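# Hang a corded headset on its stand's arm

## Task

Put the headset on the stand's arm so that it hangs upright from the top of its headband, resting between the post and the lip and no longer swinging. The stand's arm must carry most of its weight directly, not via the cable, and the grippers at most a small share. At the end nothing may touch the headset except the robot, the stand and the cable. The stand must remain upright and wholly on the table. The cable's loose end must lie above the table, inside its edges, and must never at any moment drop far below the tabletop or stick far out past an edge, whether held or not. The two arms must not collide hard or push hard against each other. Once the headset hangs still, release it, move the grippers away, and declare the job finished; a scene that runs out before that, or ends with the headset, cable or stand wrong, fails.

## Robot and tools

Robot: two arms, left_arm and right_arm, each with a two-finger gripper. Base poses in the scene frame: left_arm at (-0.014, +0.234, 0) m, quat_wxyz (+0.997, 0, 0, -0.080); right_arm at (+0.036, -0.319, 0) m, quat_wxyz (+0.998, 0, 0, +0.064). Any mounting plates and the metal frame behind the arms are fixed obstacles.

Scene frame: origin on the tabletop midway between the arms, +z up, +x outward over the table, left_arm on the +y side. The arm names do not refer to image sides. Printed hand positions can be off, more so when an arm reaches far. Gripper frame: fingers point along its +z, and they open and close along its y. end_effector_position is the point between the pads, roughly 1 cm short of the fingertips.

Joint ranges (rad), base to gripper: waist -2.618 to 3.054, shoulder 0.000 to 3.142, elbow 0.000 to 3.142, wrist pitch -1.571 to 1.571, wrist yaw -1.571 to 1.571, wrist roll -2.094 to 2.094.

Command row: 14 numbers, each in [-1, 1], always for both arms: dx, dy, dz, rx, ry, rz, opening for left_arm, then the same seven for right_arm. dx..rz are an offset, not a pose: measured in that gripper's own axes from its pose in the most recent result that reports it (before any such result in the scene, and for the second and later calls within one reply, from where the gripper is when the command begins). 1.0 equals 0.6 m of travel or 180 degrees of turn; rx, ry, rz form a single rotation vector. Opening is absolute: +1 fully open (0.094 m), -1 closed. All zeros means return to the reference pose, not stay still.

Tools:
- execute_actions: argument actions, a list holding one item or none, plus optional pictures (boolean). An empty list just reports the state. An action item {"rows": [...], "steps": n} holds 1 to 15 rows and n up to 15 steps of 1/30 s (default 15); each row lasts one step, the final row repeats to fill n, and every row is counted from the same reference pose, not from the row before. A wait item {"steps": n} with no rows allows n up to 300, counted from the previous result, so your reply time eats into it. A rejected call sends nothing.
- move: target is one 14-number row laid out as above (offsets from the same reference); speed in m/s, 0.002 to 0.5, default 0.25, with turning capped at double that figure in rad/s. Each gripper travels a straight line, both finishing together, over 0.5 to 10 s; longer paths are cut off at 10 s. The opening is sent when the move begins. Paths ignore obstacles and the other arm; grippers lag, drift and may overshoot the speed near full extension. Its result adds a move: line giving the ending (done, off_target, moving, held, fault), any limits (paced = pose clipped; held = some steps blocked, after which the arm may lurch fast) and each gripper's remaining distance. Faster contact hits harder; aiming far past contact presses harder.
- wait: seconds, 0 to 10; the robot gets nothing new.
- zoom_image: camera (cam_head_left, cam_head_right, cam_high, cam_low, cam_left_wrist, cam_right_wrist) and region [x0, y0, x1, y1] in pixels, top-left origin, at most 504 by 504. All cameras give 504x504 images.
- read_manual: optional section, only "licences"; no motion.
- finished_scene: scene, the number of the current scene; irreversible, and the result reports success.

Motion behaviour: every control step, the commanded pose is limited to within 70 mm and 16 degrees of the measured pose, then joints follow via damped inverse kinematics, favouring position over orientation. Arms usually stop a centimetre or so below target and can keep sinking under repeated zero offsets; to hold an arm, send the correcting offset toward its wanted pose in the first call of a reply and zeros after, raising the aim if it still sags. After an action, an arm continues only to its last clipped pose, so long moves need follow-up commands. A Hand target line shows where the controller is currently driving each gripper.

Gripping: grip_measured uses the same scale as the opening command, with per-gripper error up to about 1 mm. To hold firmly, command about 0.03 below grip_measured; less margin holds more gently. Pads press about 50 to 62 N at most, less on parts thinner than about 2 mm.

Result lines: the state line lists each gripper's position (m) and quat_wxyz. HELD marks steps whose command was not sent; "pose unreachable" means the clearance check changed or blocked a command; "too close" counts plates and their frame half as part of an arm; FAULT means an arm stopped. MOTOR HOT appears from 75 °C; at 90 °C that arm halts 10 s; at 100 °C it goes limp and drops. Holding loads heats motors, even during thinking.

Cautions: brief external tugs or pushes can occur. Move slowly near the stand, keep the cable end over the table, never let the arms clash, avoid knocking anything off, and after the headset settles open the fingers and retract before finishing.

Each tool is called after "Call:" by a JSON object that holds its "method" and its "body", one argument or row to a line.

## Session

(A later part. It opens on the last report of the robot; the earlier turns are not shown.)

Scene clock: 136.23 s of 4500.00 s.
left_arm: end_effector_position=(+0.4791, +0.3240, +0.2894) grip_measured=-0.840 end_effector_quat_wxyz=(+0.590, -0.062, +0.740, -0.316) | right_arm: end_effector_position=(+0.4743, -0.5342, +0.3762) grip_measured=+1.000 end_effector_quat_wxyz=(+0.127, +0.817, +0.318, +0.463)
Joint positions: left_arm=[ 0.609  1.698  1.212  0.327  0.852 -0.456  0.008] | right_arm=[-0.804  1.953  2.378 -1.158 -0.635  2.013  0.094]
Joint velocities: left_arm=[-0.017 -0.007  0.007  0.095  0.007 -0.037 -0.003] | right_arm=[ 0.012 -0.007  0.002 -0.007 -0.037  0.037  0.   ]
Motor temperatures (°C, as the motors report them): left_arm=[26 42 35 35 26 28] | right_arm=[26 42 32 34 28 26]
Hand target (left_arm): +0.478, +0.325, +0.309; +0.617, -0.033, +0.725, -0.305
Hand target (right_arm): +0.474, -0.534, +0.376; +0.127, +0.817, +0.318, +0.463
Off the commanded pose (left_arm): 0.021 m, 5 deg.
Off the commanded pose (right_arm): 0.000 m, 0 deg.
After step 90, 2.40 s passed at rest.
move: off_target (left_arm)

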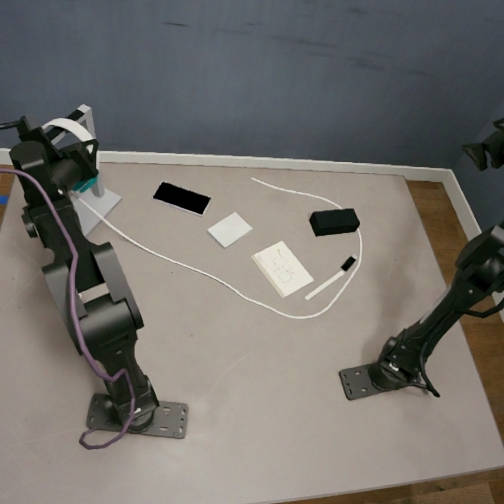

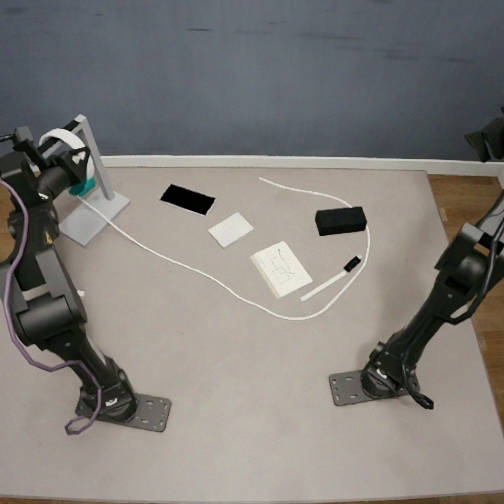

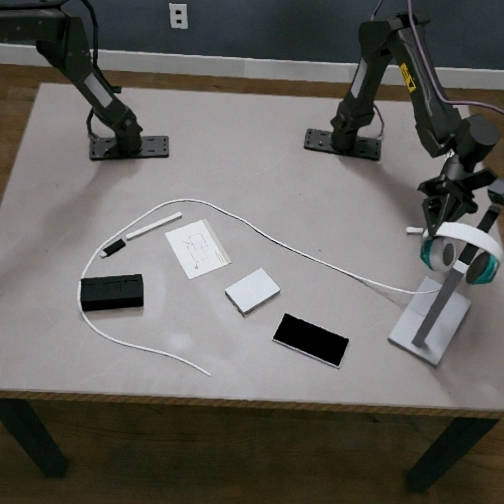

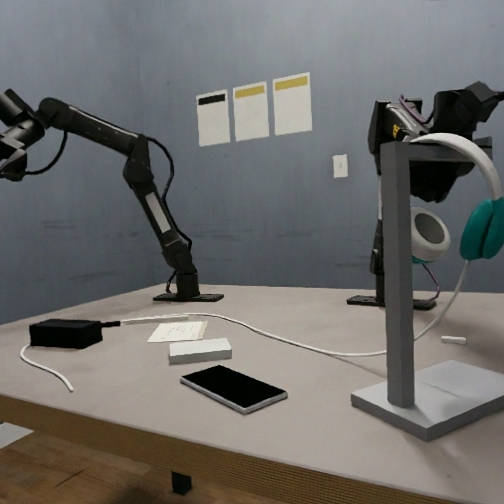

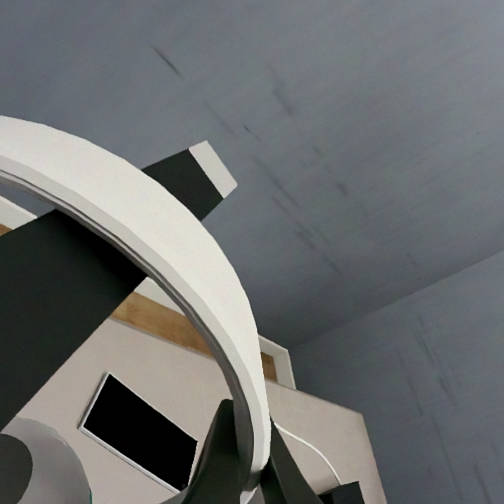

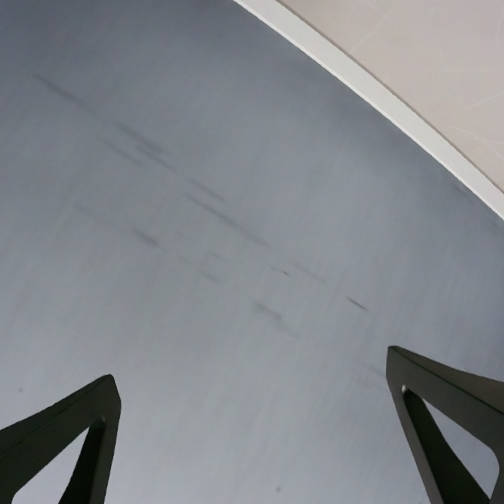

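Call:
{"method": "move", "body": {
  "target": [-0.015,-0.015,0,0,0,0.02,-1,0,0,0,0,0,0,1],
  "speed": 0.03
}}

Call:
{"method": "move", "body": {
  "target": [-0.02,-0.02,0,0,0,0.02,-0.45,0,0,0,0,0,0,1],
  "speed": 0.03
}}

Call:
{"method": "move", "body": {
  "target": [-0.01,-0.04,-0.12,0,0,0.02,-0.45,0,0,0,0,0,0,1],
  "speed": 0.08
}}

Call:
{"method": "move", "body": {
  "target": [0.08,-0.16,-0.2,0,0,0,-0.45,0,0,0,0,0,0,1],
  "speed": 0.12
}}

Call:
{"method": "wait", "body": {
  "seconds": 8
}}

Scene clock: 147.33 s of 4500.00 s.
left_arm: end_effector_position=(+0.4790, +0.3248, +0.2843) grip_measured=-0.840 end_effector_quat_wxyz=(+0.590, -0.052, +0.747, -0.302) | right_arm: end_effector_position=(+0.4743, -0.5342, +0.3762) grip_measured=+1.000 end_effector_quat_wxyz=(+0.127, +0.817, +0.318, +0.463)
Joint positions: left_arm=[ 0.609  1.699  1.212  0.304  0.846 -0.405  0.008] | right_arm=[-0.804  1.953  2.378 -1.158 -0.635  2.013  0.094]
Joint velocities: left_arm=[-0.007  0.002 -0.007 -0.037 -0.022  0.051  0.001] | right_arm=[-0.017  0.002 -0.017 -0.022  0.051 -0.007  0.   ]
Motor temperatures (°C, as the motors report them): left_arm=[26 41 35 36 26 28] | right_arm=[26 42 32 34 28 26]
Hand target (left_arm): +0.479, +0.321, +0.302; +0.600, -0.039, +0.742, -0.298
Hand target (right_arm): +0.474, -0.534, +0.376; +0.127, +0.817, +0.318, +0.463
Off the commanded pose (left_arm): 0.018 m, 2 deg.
Off the commanded pose (right_arm): 0.000 m, 0 deg.
After step 90, 6.83 s passed at rest.
move: off_target (left_arm)

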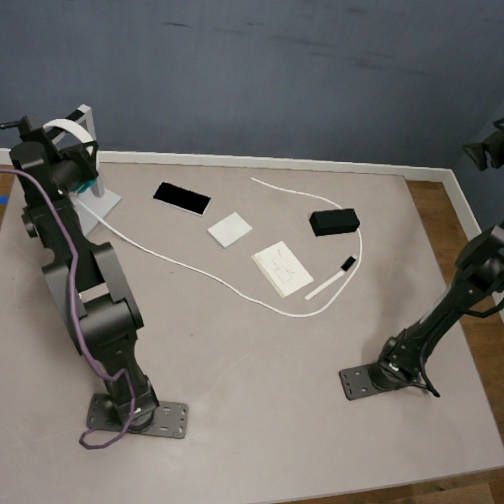

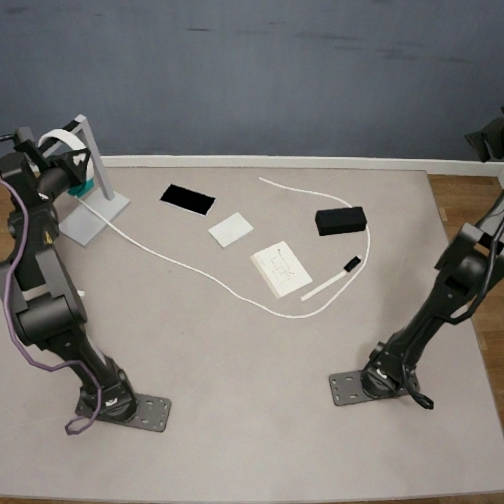

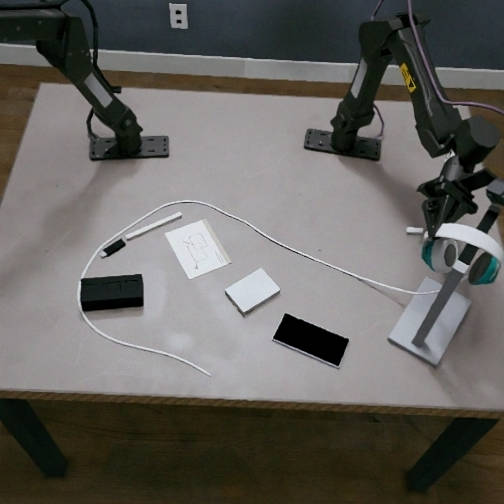

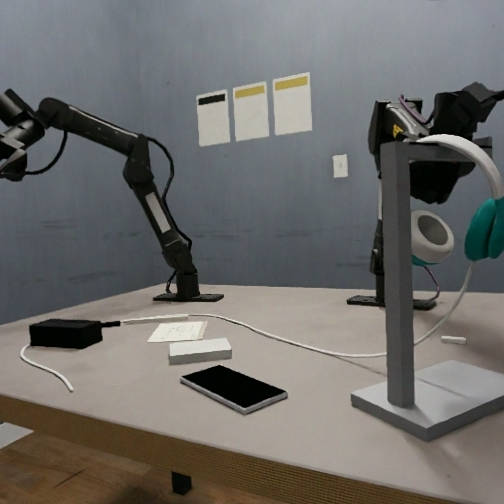

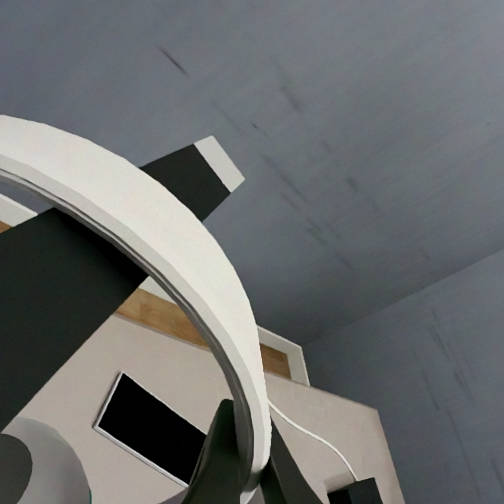

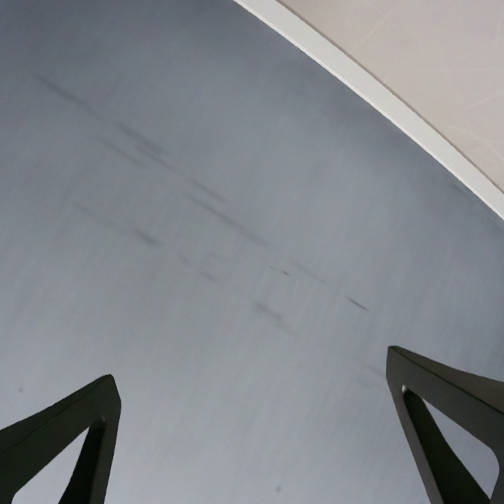

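Scene clock: 148.60 s of 4500.00 s.
left_arm: end_effector_position=(+0.4769, +0.3242, +0.2724) grip_measured=-0.452 end_effector_quat_wxyz=(+0.574, -0.053, +0.761, -0.298) | right_arm: end_effector_position=(+0.4743, -0.5342, +0.3762) grip_measured=+1.000 end_effector_quat_wxyz=(+0.127, +0.817, +0.318, +0.463)
Joint positions: left_arm=[ 0.609  1.699  1.212  0.24   0.842 -0.362  0.026] | right_arm=[-0.804  1.953  2.378 -1.158 -0.635  2.013  0.094]
Joint velocities: left_arm=[ 0.002 -0.002  0.002  0.007 -0.051  0.007  0.001] | right_arm=[-0.017 -0.012  0.002 -0.051 -0.037 -0.037  0.   ]
Motor temperatures (°C, as the motors report them): left_arm=[26 41 35 36 26 28] | right_arm=[26 42 32 34 28 26]
Hand target (left_arm): +0.478, +0.320, +0.301; +0.599, -0.029, +0.748, -0.284
Hand target (right_arm): +0.474, -0.534, +0.376; +0.127, +0.817, +0.318, +0.463
Off the commanded pose (left_arm): 0.029 m, 5 deg.
Off the commanded pose (right_arm): 0.000 m, 0 deg.
move: off_target (left_arm)

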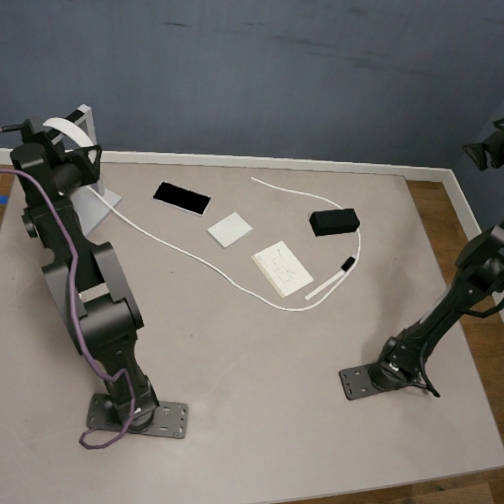

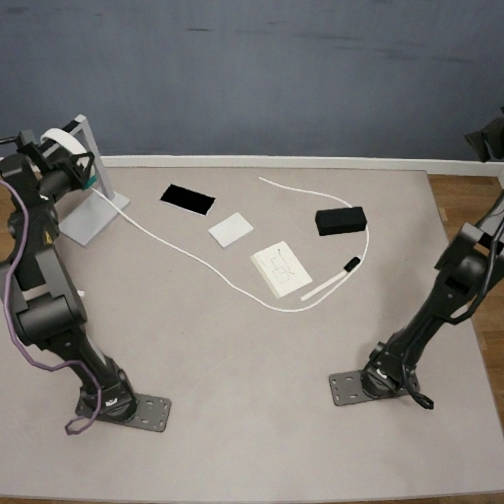

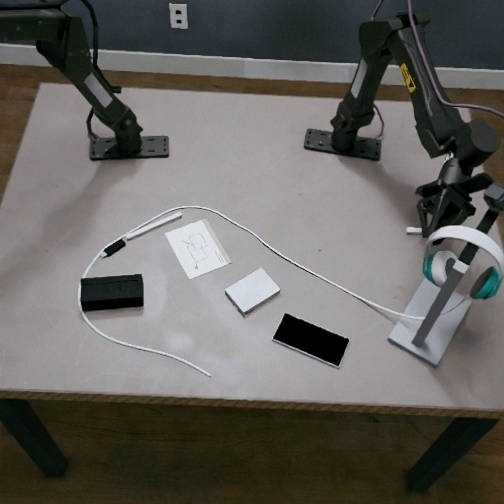

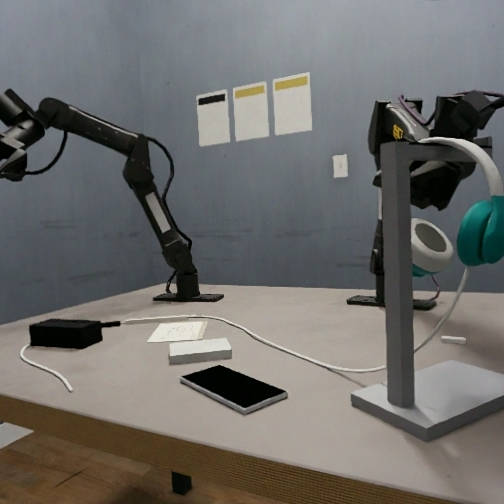

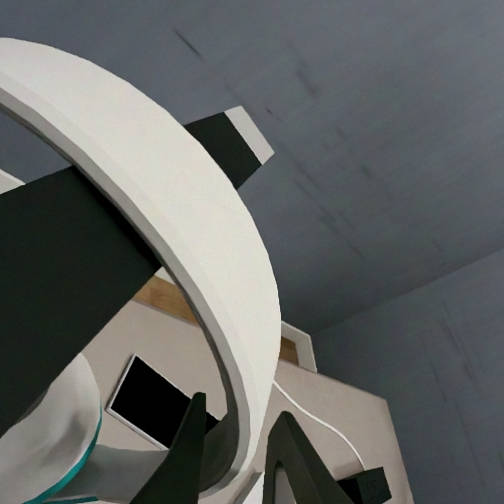

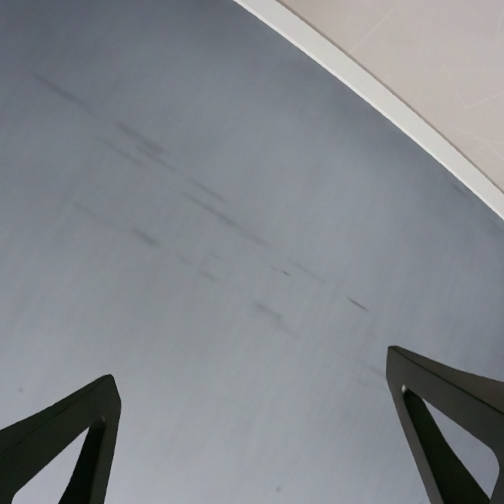

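Scene clock: 150.07 s of 4500.00 s.
left_arm: end_effector_position=(+0.4131, +0.3378, +0.2923) grip_measured=-0.452 end_effector_quat_wxyz=(+0.573, -0.045, +0.767, -0.284) | right_arm: end_effector_position=(+0.4743, -0.5342, +0.3762) grip_measured=+1.000 end_effector_quat_wxyz=(+0.127, +0.817, +0.318, +0.463)
Joint positions: left_arm=[ 0.731  1.496  1.116  0.063  0.949 -0.257  0.026] | right_arm=[-0.804  1.953  2.378 -1.158 -0.635  2.013  0.094]
Joint velocities: left_arm=[-0.017 -0.012 -0.002 -0.081 -0.066  0.022 -0.001] | right_arm=[-0.002  0.002  0.012  0.037 -0.081 -0.022  0.   ]
Motor temperatures (°C, as the motors report them): left_arm=[26 41 35 36 26 28] | right_arm=[26 42 32 34 28 26]
Hand target (left_arm): +0.407, +0.335, +0.302; +0.583, -0.029, +0.762, -0.279
Hand target (right_arm): +0.474, -0.534, +0.376; +0.127, +0.817, +0.318, +0.463
Off the commanded pose (left_arm): 0.011 m, 2 deg.
Off the commanded pose (right_arm): 0.000 m, 0 deg.
move: off_target (left_arm)

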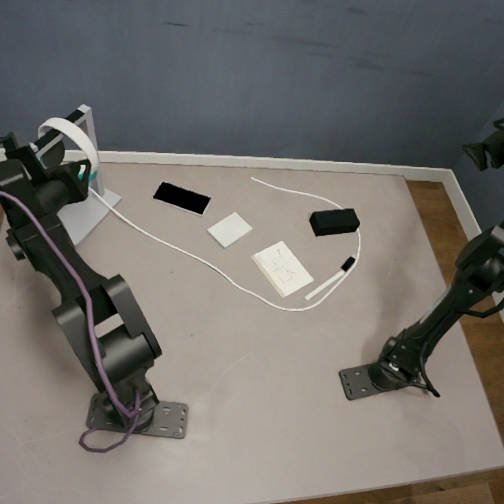

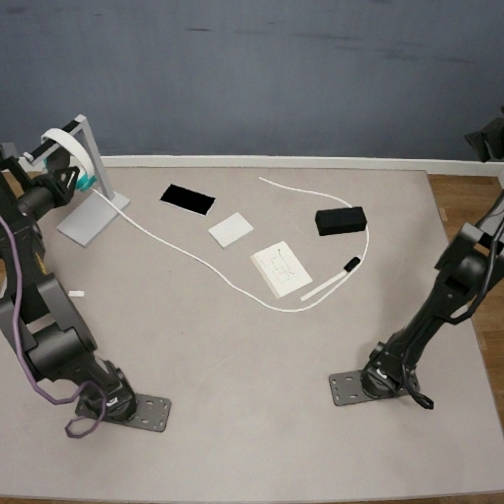

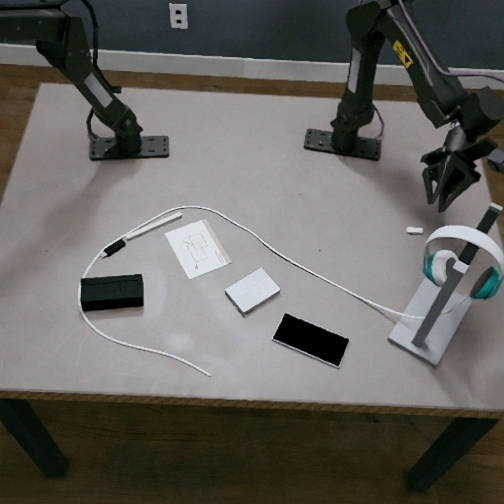

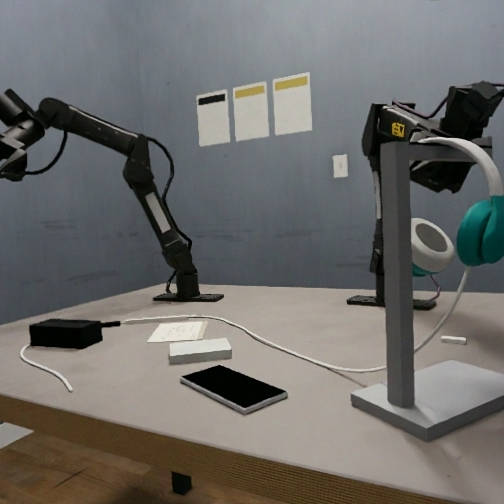

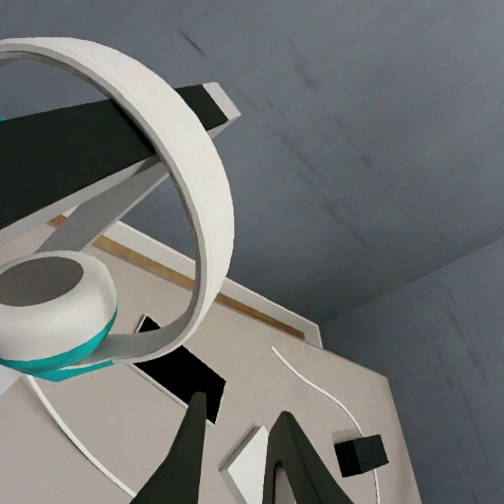

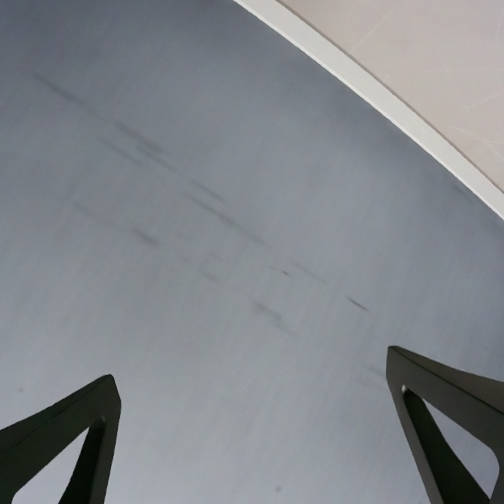

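Scene clock: 152.03 s of 4500.00 s.
left_arm: end_effector_position=(+0.2668, +0.2862, +0.3155) grip_measured=-0.452 end_effector_quat_wxyz=(+0.565, -0.061, +0.772, -0.287) | right_arm: end_effector_position=(+0.4743, -0.5342, +0.3762) grip_measured=+1.000 end_effector_quat_wxyz=(+0.127, +0.817, +0.318, +0.463)
Joint positions: left_arm=[ 0.937  0.92   0.898 -0.455  1.125 -0.112  0.026] | right_arm=[-0.804  1.953  2.378 -1.158 -0.635  2.013  0.094]
Joint velocities: left_arm=[ 0.007  0.012 -0.007 -0.007  0.037  0.037 -0.001] | right_arm=[ 0.007 -0.007 -0.002  0.007 -0.037 -0.051  0.   ]
Motor temperatures (°C, as the motors report them): left_arm=[26 41 35 36 26 28] | right_arm=[26 42 32 34 28 26]
Hand target (left_arm): +0.263, +0.283, +0.322; +0.574, -0.045, +0.767, -0.283
Hand target (right_arm): +0.474, -0.534, +0.376; +0.127, +0.817, +0.318, +0.463
Off the commanded pose (left_arm): 0.006 m, 2 deg.
Off the commanded pose (right_arm): 0.000 m, 0 deg.
move: done

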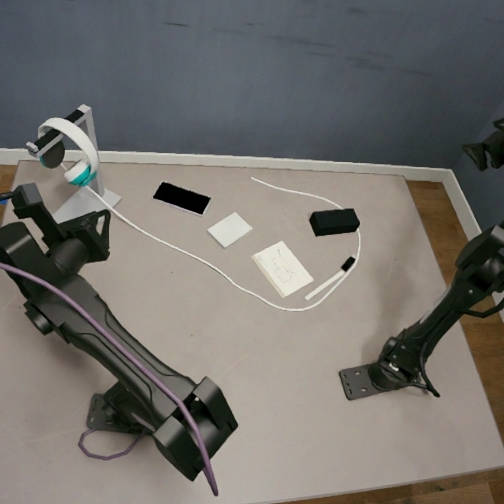

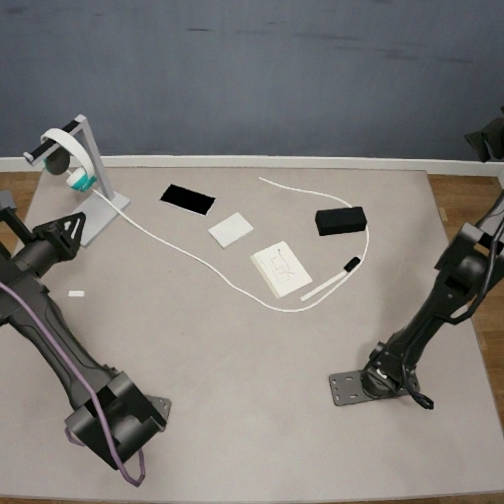

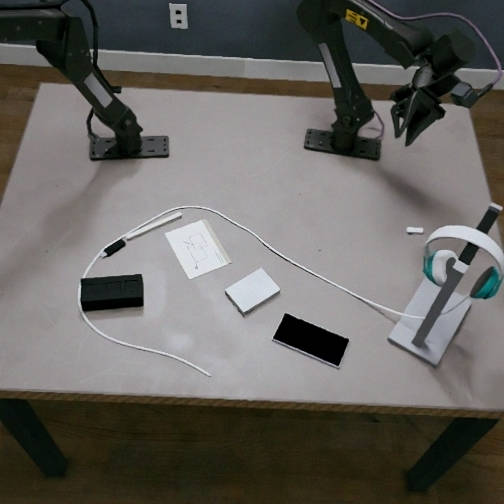

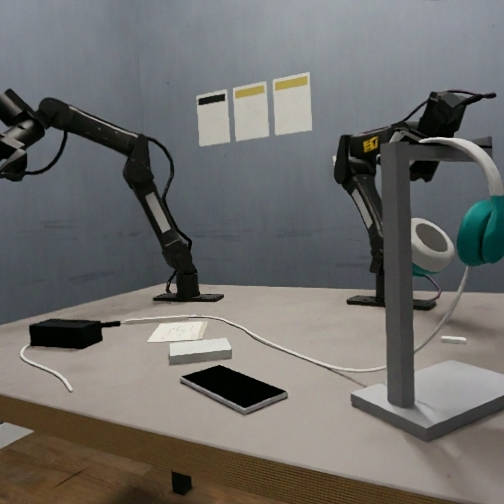

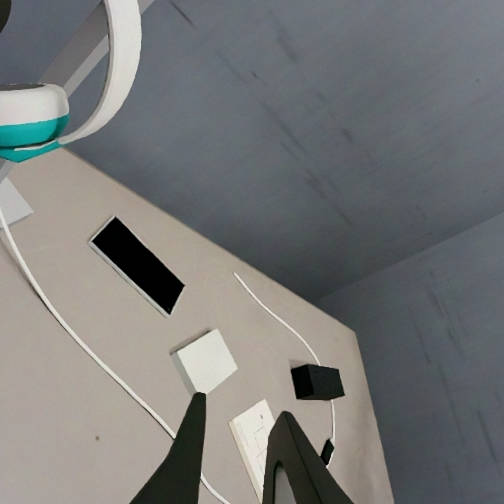

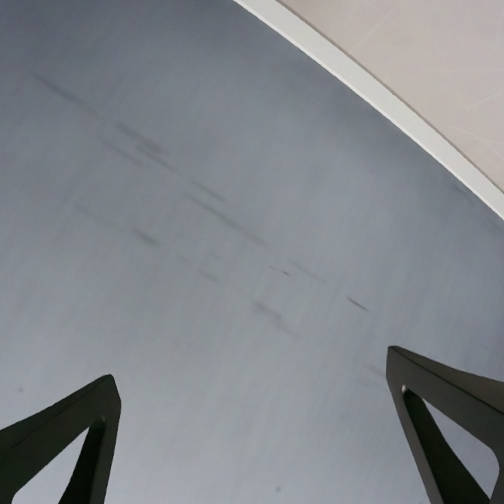

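Scene clock: 160.03 s of 4500.00 s.
left_arm: end_effector_position=(+0.2666, +0.2860, +0.3150) grip_measured=-0.452 end_effector_quat_wxyz=(+0.564, -0.061, +0.772, -0.287) | right_arm: end_effector_position=(+0.4743, -0.5342, +0.3762) grip_measured=+1.000 end_effector_quat_wxyz=(+0.127, +0.817, +0.318, +0.463)
Joint positions: left_arm=[ 0.937  0.92   0.898 -0.459  1.125 -0.11   0.026] | right_arm=[-0.804  1.953  2.378 -1.158 -0.635  2.013  0.094]
Joint velocities: left_arm=[-0.002 -0.012  0.012 -0.066  0.066 -0.051 -0.   ] | right_arm=[-0.012 -0.012  0.002  0.022  0.007 -0.037  0.   ]
Motor temperatures (°C, as the motors report them): left_arm=[26 39 35 35 26 28] | right_arm=[26 42 32 35 28 26]
Hand target (left_arm): +0.263, +0.283, +0.322; +0.574, -0.045, +0.767, -0.283
Hand target (right_arm): +0.474, -0.534, +0.376; +0.127, +0.817, +0.318, +0.463
Off the commanded pose (left_arm): 0.006 m, 2 deg.
Off the commanded pose (right_arm): 0.000 m, 0 deg.
Steps of this call (steps 1 to 90: nothing new was sent; then 5.00 s passed at rest). Readings (end_effector_position):
1: left_arm (+0.2668, +0.2862, +0.3154) | right_arm (+0.4743, -0.5342, +0.3762)
2: left_arm (+0.2667, +0.2862, +0.3153) | right_arm (+0.4743, -0.5342, +0.3762)
4: left_arm (+0.2667, +0.2861, +0.3152) | right_arm (+0.4743, -0.5342, +0.3762)
8: left_arm (+0.2666, +0.2860, +0.3151) | right_arm (+0.4743, -0.5342, +0.3762)
90: the state above

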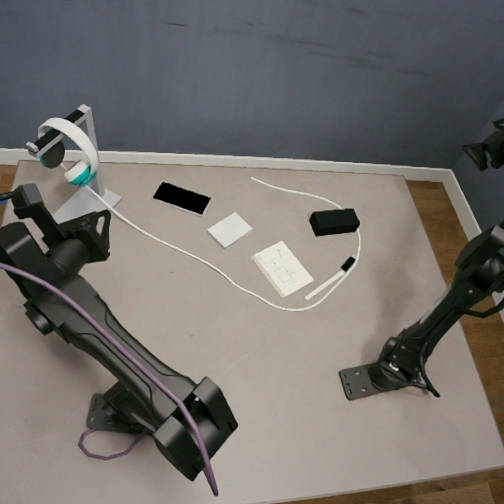

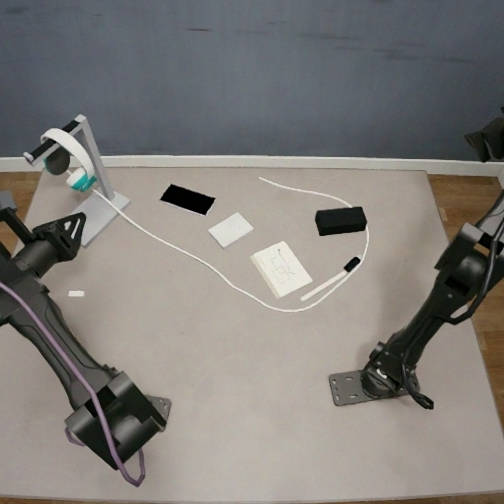

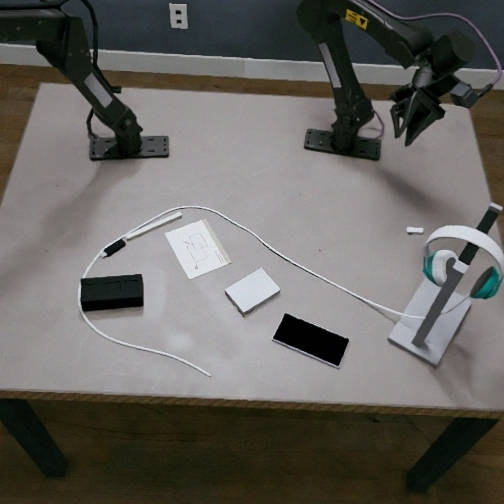

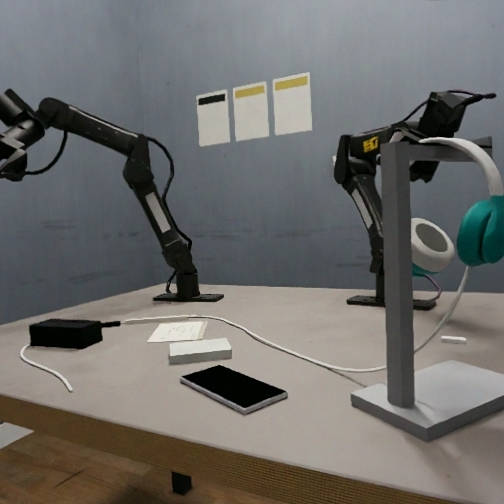

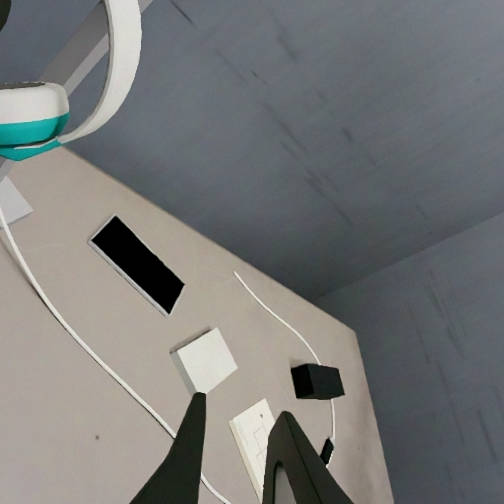

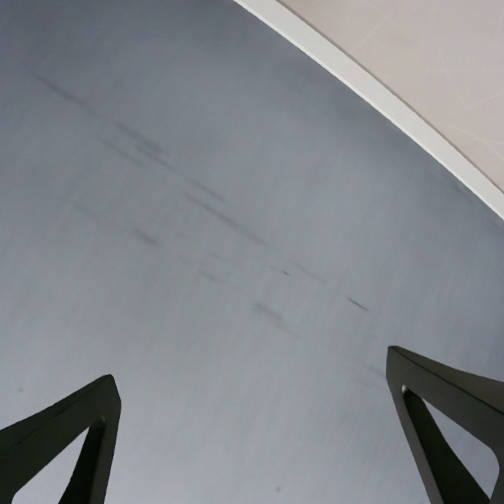

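Call:
{"method": "finished_scene", "body": {
  "scene": 2
}}

The scene is finished: the task was done.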